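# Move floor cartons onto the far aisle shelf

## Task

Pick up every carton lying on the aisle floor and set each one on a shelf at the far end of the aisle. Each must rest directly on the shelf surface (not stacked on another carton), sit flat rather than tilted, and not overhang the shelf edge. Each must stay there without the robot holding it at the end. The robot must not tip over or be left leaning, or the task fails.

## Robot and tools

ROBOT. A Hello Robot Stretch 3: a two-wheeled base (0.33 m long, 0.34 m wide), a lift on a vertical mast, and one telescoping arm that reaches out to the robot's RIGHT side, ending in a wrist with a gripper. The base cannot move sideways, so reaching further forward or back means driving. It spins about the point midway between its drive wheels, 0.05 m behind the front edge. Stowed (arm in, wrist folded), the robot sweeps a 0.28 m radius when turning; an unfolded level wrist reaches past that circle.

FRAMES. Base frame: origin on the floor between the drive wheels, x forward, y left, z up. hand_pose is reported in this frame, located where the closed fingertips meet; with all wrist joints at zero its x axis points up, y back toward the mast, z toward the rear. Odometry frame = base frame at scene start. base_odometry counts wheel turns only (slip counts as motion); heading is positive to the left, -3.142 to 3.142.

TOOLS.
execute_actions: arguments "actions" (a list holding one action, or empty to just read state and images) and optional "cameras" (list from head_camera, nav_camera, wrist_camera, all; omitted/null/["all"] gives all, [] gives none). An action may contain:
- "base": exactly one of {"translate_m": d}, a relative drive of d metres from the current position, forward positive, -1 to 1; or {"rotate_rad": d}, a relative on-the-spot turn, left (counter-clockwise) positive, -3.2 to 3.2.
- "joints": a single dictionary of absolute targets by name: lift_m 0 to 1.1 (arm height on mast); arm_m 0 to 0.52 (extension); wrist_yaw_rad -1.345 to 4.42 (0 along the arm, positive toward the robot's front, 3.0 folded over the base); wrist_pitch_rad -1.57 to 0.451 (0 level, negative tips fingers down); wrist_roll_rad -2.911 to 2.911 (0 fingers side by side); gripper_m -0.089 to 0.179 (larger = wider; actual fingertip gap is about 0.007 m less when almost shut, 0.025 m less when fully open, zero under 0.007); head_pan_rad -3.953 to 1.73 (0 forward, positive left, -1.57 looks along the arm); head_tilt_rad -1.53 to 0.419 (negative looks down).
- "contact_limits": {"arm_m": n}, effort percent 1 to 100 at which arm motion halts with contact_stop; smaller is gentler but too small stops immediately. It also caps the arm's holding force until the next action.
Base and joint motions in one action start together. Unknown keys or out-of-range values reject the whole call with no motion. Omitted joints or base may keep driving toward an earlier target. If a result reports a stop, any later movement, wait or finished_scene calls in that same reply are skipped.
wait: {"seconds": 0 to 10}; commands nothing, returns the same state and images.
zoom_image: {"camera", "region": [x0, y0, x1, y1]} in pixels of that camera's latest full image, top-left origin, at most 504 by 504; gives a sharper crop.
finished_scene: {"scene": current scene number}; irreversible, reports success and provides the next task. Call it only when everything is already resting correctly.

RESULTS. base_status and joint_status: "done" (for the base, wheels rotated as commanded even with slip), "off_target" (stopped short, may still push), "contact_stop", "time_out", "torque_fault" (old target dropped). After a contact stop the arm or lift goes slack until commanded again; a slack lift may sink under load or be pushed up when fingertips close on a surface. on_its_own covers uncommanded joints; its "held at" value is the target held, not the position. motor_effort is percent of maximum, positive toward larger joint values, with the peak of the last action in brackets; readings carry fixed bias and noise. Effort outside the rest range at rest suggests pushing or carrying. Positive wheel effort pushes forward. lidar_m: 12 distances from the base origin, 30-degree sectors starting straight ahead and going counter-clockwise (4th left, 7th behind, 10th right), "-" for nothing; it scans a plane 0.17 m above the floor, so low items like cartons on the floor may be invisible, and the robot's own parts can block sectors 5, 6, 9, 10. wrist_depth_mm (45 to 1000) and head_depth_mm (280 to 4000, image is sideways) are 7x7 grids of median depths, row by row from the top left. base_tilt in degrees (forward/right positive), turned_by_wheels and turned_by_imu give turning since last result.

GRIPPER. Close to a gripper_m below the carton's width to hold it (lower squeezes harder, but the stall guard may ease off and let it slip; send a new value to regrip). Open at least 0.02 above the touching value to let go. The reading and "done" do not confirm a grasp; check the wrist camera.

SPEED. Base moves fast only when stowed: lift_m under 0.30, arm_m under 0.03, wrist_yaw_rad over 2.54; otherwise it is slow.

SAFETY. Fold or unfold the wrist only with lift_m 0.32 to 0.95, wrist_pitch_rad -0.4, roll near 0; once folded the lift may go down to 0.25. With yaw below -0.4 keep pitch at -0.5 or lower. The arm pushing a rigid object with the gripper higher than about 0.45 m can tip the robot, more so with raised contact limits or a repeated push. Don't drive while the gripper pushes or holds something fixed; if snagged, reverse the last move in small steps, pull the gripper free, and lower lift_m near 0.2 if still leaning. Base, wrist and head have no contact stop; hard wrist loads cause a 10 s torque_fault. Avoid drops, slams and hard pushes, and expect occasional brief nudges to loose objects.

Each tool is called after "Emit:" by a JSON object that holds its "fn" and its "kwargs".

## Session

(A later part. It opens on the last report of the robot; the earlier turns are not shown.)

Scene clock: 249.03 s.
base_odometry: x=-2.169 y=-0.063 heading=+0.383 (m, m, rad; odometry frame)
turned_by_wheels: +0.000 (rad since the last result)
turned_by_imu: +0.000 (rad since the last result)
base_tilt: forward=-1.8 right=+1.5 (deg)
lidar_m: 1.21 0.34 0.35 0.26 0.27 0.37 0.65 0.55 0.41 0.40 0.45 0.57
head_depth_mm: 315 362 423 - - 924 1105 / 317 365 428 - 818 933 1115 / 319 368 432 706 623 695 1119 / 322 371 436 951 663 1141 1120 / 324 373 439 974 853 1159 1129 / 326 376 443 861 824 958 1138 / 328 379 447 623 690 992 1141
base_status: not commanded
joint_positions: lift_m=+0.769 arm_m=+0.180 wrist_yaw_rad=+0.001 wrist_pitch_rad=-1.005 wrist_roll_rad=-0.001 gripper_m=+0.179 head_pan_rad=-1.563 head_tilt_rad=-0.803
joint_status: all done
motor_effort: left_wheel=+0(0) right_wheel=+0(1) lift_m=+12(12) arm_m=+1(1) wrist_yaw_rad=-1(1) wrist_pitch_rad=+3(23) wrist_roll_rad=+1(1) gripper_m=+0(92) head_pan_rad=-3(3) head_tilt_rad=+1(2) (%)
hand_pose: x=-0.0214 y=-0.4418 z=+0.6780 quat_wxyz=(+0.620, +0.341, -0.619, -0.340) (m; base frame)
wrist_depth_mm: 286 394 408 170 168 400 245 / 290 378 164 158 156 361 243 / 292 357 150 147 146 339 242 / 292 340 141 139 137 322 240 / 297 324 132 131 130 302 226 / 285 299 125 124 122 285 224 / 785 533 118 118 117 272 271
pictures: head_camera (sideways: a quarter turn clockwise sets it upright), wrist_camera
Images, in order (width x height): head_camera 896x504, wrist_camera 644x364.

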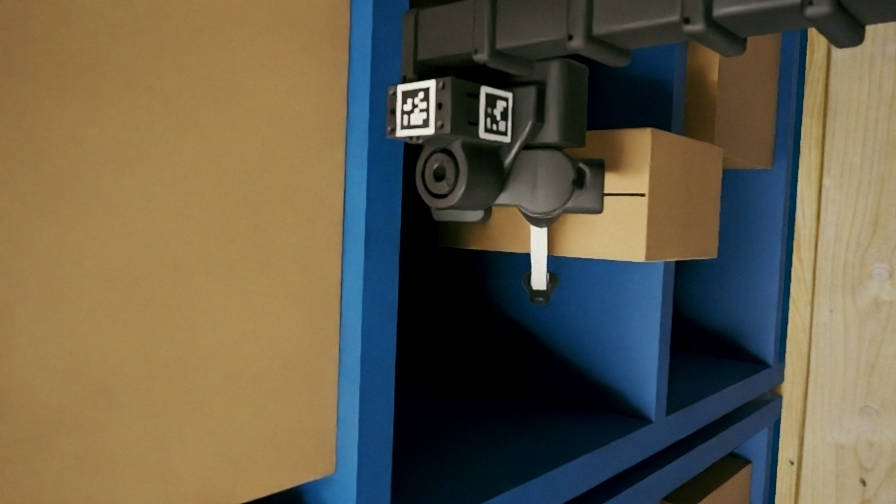

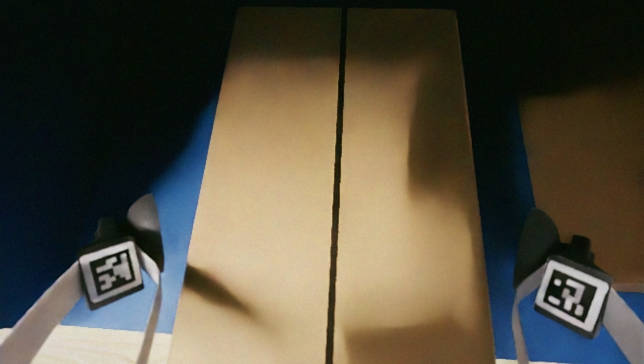

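Emit:
{"fn": "execute_actions", "kwargs": {"actions": [{"joints":{"arm_m":0.0,"lift_m":0.78}}], "cameras": ["wrist_camera"]}}

Emit:
{"fn": "execute_actions", "kwargs": {"actions": [{"joints":{"gripper_m":0.06,"lift_m":0.715}}], "cameras": ["wrist_camera","head_camera"]}}

Scene clock: 255.77 s.
base_odometry: x=-2.169 y=-0.063 heading=+0.383 (m, m, rad; odometry frame)
turned_by_wheels: +0.000 (rad since the last result)
turned_by_imu: +0.001 (rad since the last result)
base_tilt: forward=-1.8 right=+1.4 (deg)
lidar_m: 1.21 0.34 0.35 0.26 0.27 0.37 0.65 0.55 0.41 0.40 0.44 0.57
head_depth_mm: 315 362 423 821 805 - - / 317 365 428 969 835 787 - / 320 368 432 738 650 - - / 322 370 436 950 685 789 1122 / 324 373 439 974 858 1141 1131 / 326 376 444 861 825 962 1141 / 328 379 446 623 691 990 1140
base_status: not commanded
joint_positions: lift_m=+0.779 arm_m=+0.001 wrist_yaw_rad=+0.001 wrist_pitch_rad=-1.006 wrist_roll_rad=-0.001 gripper_m=+0.179 head_pan_rad=-1.563 head_tilt_rad=-0.803
joint_status: all done
motor_effort: left_wheel=+0(0) right_wheel=+0(0) lift_m=+29(29) arm_m=-3(5) wrist_yaw_rad=-1(2) wrist_pitch_rad=+3(3) wrist_roll_rad=+2(2) gripper_m=+1(0) head_pan_rad=-2(5) head_tilt_rad=+2(2) (%)
hand_pose: x=-0.0214 y=-0.2627 z=+0.6888 quat_wxyz=(+0.620, +0.342, -0.618, -0.341) (m; base frame)
wrist_depth_mm: 288 398 418 184 183 387 252 / 291 392 389 172 171 374 287 / 325 369 188 165 162 358 350 / 577 473 623 232 247 371 354 / 885 823 839 807 784 735 629 / 850 835 846 824 815 810 704 / 810 806 793 799 786 771 754
pictures: wrist_camera
Images, in order (width x height): wrist_camera 644x364.

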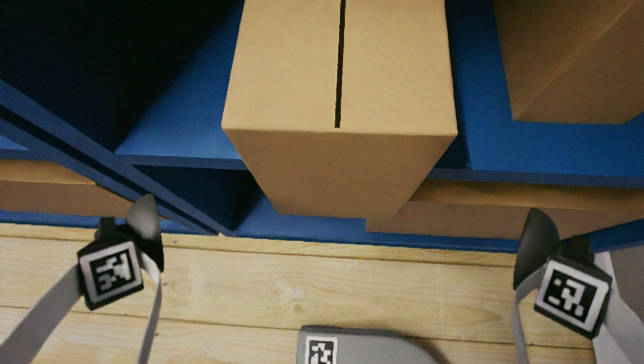

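Scene clock: 257.43 s.
base_odometry: x=-2.169 y=-0.063 heading=+0.383 (m, m, rad; odometry frame)
turned_by_wheels: +0.000 (rad since the last result)
turned_by_imu: +0.000 (rad since the last result)
base_tilt: forward=-1.8 right=+1.4 (deg)
lidar_m: 1.21 0.34 0.34 0.26 0.27 0.37 0.65 0.55 0.41 0.40 0.45 0.57
head_depth_mm: 315 362 424 821 803 785 - / 318 365 427 967 836 790 - / 320 367 431 737 648 626 - / 322 370 435 948 678 791 1122 / 324 373 440 973 856 1158 1129 / 326 376 443 860 824 961 1142 / 328 379 446 625 690 990 1138
base_status: not commanded
joint_positions: lift_m=+0.716 arm_m=+0.001 wrist_yaw_rad=+0.001 wrist_pitch_rad=-1.006 wrist_roll_rad=-0.001 gripper_m=+0.060 head_pan_rad=-1.563 head_tilt_rad=-0.803
joint_status: all done
motor_effort: left_wheel=+0(0) right_wheel=+0(0) lift_m=+12(25) arm_m=-3(3) wrist_yaw_rad=-2(2) wrist_pitch_rad=+3(3) wrist_roll_rad=+1(1) gripper_m=+1(94) head_pan_rad=-2(4) head_tilt_rad=+3(2) (%)
hand_pose: x=-0.0214 y=-0.2627 z=+0.6248 quat_wxyz=(+0.620, +0.342, -0.618, -0.341) (m; base frame)
wrist_depth_mm: 287 337 104 103 101 101 250 / 291 322 125 122 118 298 287 / 318 309 178 160 154 290 286 / 564 484 685 231 245 476 466 / 830 818 800 761 680 714 645 / 791 782 762 781 760 759 728 / 752 744 737 742 729 713 706
pictures: head_camera (sideways: a quarter turn clockwise sets it upright), wrist_camera
Images, in order (width x height): head_camera 896x504, wrist_camera 644x364.

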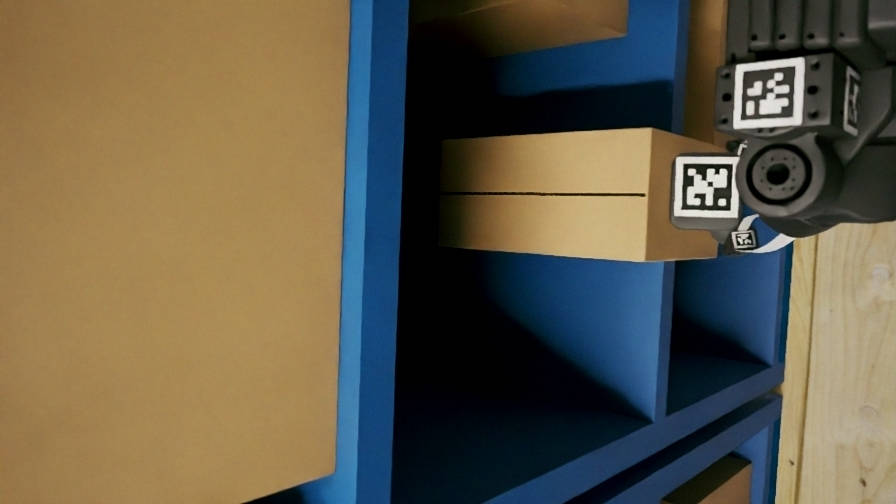

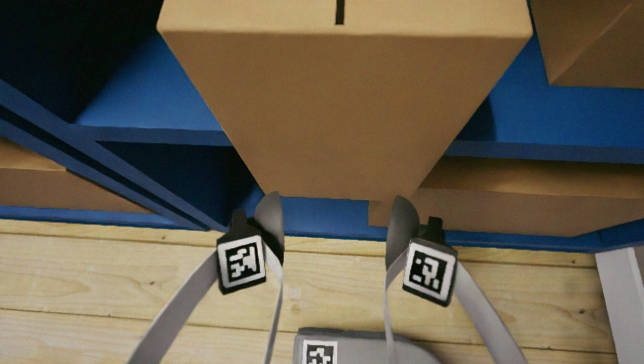

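Emit:
{"fn": "execute_actions", "kwargs": {"actions": [{"joints":{"arm_m":0.14},"contact_limits":{"arm_m":14}}], "cameras": ["wrist_camera","head_camera"]}}

Emit:
{"fn": "execute_actions", "kwargs": {"actions": [{"joints":{"arm_m":0.04,"head_pan_rad":-1.75}}]}}

Scene clock: 260.83 s.
base_odometry: x=-2.169 y=-0.063 heading=+0.383 (m, m, rad; odometry frame)
turned_by_wheels: +0.000 (rad since the last result)
turned_by_imu: +0.001 (rad since the last result)
base_tilt: forward=-2.0 right=+1.5 (deg)
lidar_m: 1.21 0.34 0.34 0.26 0.27 0.37 0.65 0.55 0.41 0.40 0.44 0.57
head_depth_mm: 315 362 424 820 - - - / 318 365 428 966 - 949 1115 / 320 368 432 738 - 1133 1119 / 322 370 435 793 809 1158 1124 / 324 373 439 978 856 1162 1135 / 326 376 443 862 825 959 1135 / 328 379 447 623 690 990 1138
base_status: not commanded
joint_positions: lift_m=+0.716 arm_m=+0.140 wrist_yaw_rad=+0.001 wrist_pitch_rad=-1.009 wrist_roll_rad=-0.001 gripper_m=+0.060 head_pan_rad=-1.563 head_tilt_rad=-0.803
joint_status: all done
motor_effort: left_wheel=+0(0) right_wheel=+1(0) lift_m=+12(12) arm_m=+3(4) wrist_yaw_rad=-1(2) wrist_pitch_rad=+5(5) wrist_roll_rad=+1(2) gripper_m=+0(1) head_pan_rad=-2(4) head_tilt_rad=+3(2) (%)
contact_limits: arm_m 14 (drawing in: default 23, maximum 37; extending or still: default 31, maximum 50)
hand_pose: x=-0.0215 y=-0.4007 z=+0.6245 quat_wxyz=(+0.620, +0.343, -0.618, -0.342) (m; base frame)
wrist_depth_mm: 286 335 101 99 98 97 245 / 288 312 94 93 91 90 243 / 293 296 109 106 103 101 241 / 280 281 177 154 147 268 238 / 267 267 264 254 254 254 249 / 776 764 759 251 246 242 238 / 741 751 737 726 719 714 694
pictures: head_camera (sideways: a quarter turn clockwise sets it upright), wrist_camera
Images, in order (width x height): head_camera 896x504, wrist_camera 644x364.

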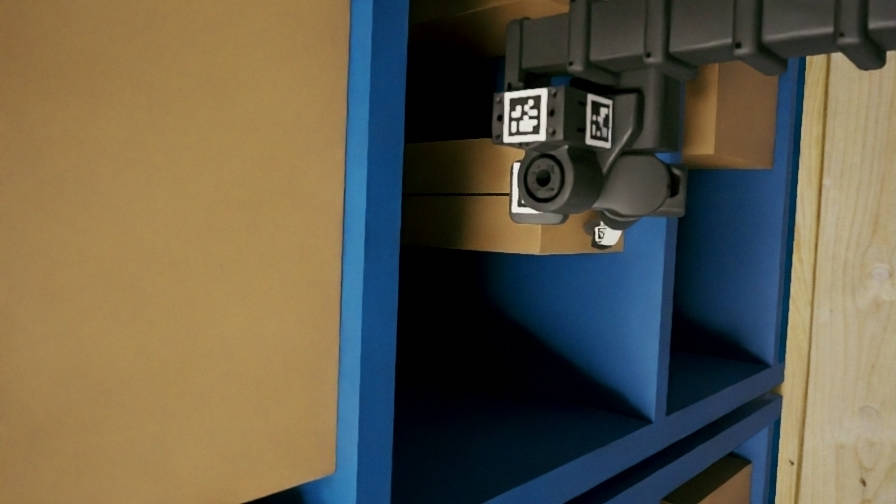

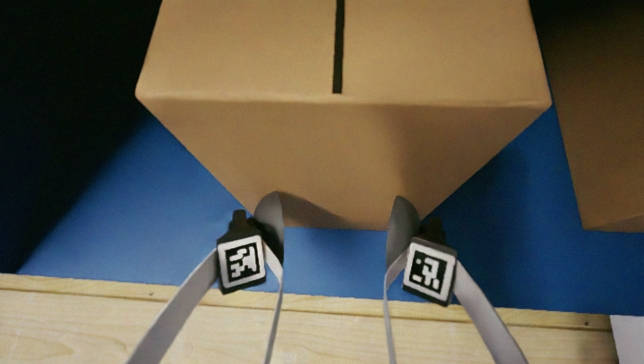

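Scene clock: 262.80 s.
base_odometry: x=-2.169 y=-0.063 heading=+0.383 (m, m, rad; odometry frame)
turned_by_wheels: +0.000 (rad since the last result)
turned_by_imu: +0.000 (rad since the last result)
base_tilt: forward=-1.9 right=+1.4 (deg)
lidar_m: 1.21 0.34 0.34 0.26 0.27 0.37 0.65 0.55 0.41 0.41 0.45 0.57
head_depth_mm: 334 386 450 751 800 960 - / 331 381 448 790 818 - 1091 / 327 377 441 991 854 - 1106 / 324 372 437 740 717 - 1119 / 320 367 430 775 804 1146 1119 / 316 363 425 954 858 1046 1120 / 313 358 418 865 829 826 1107
base_status: not commanded
joint_positions: lift_m=+0.716 arm_m=+0.040 wrist_yaw_rad=+0.001 wrist_pitch_rad=-1.009 wrist_roll_rad=-0.001 gripper_m=+0.060 head_pan_rad=-1.743 head_tilt_rad=-0.803
joint_status: all done
motor_effort: left_wheel=+0(0) right_wheel=-1(0) lift_m=+12(12) arm_m=-2(2) wrist_yaw_rad=-1(1) wrist_pitch_rad=+5(4) wrist_roll_rad=+1(1) gripper_m=+0(0) head_pan_rad=-4(20) head_tilt_rad=+2(2) (%)
hand_pose: x=-0.0215 y=-0.3013 z=+0.6245 quat_wxyz=(+0.620, +0.343, -0.618, -0.342) (m; base frame)
wrist_depth_mm: 289 343 336 190 188 326 244 / 291 320 315 237 254 304 252 / 293 301 296 287 287 285 278 / 367 389 566 298 280 275 273 / 769 759 698 743 551 557 506 / 793 783 769 768 751 738 720 / 743 739 735 735 724 715 697
pictures: head_camera (sideways: a quarter turn clockwise sets it upright), nav_camera (sideways: a quarter turn counterclockwise sets it upright), wrist_camera
Images, in order (width x height): head_camera 896x504, nav_camera 672x504, wrist_camera 644x364.

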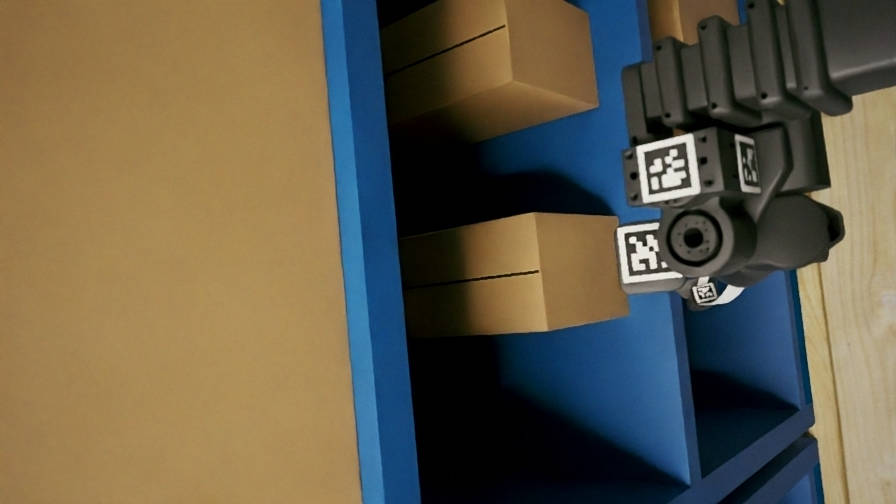

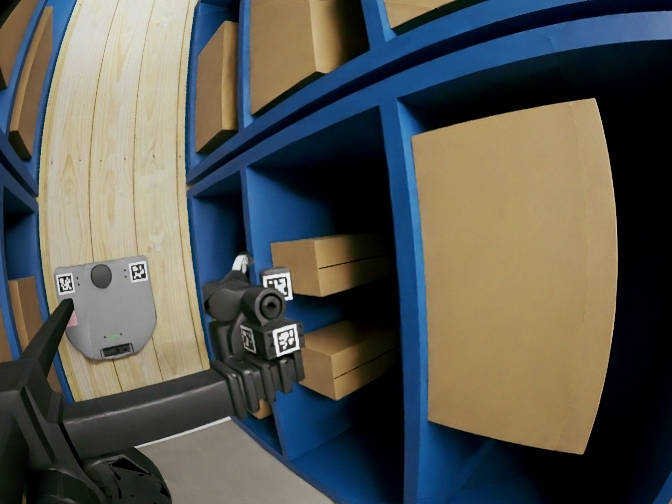

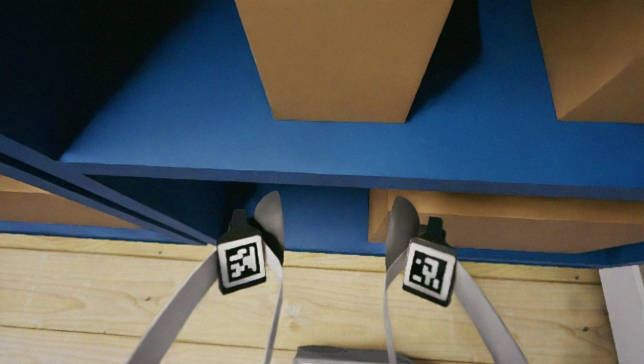

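Both cartons are on the shelf, level and set back from the edge.

Emit:
{"fn": "finished_scene", "kwargs": {"scene": 2}}

The scene is finished: the task was done.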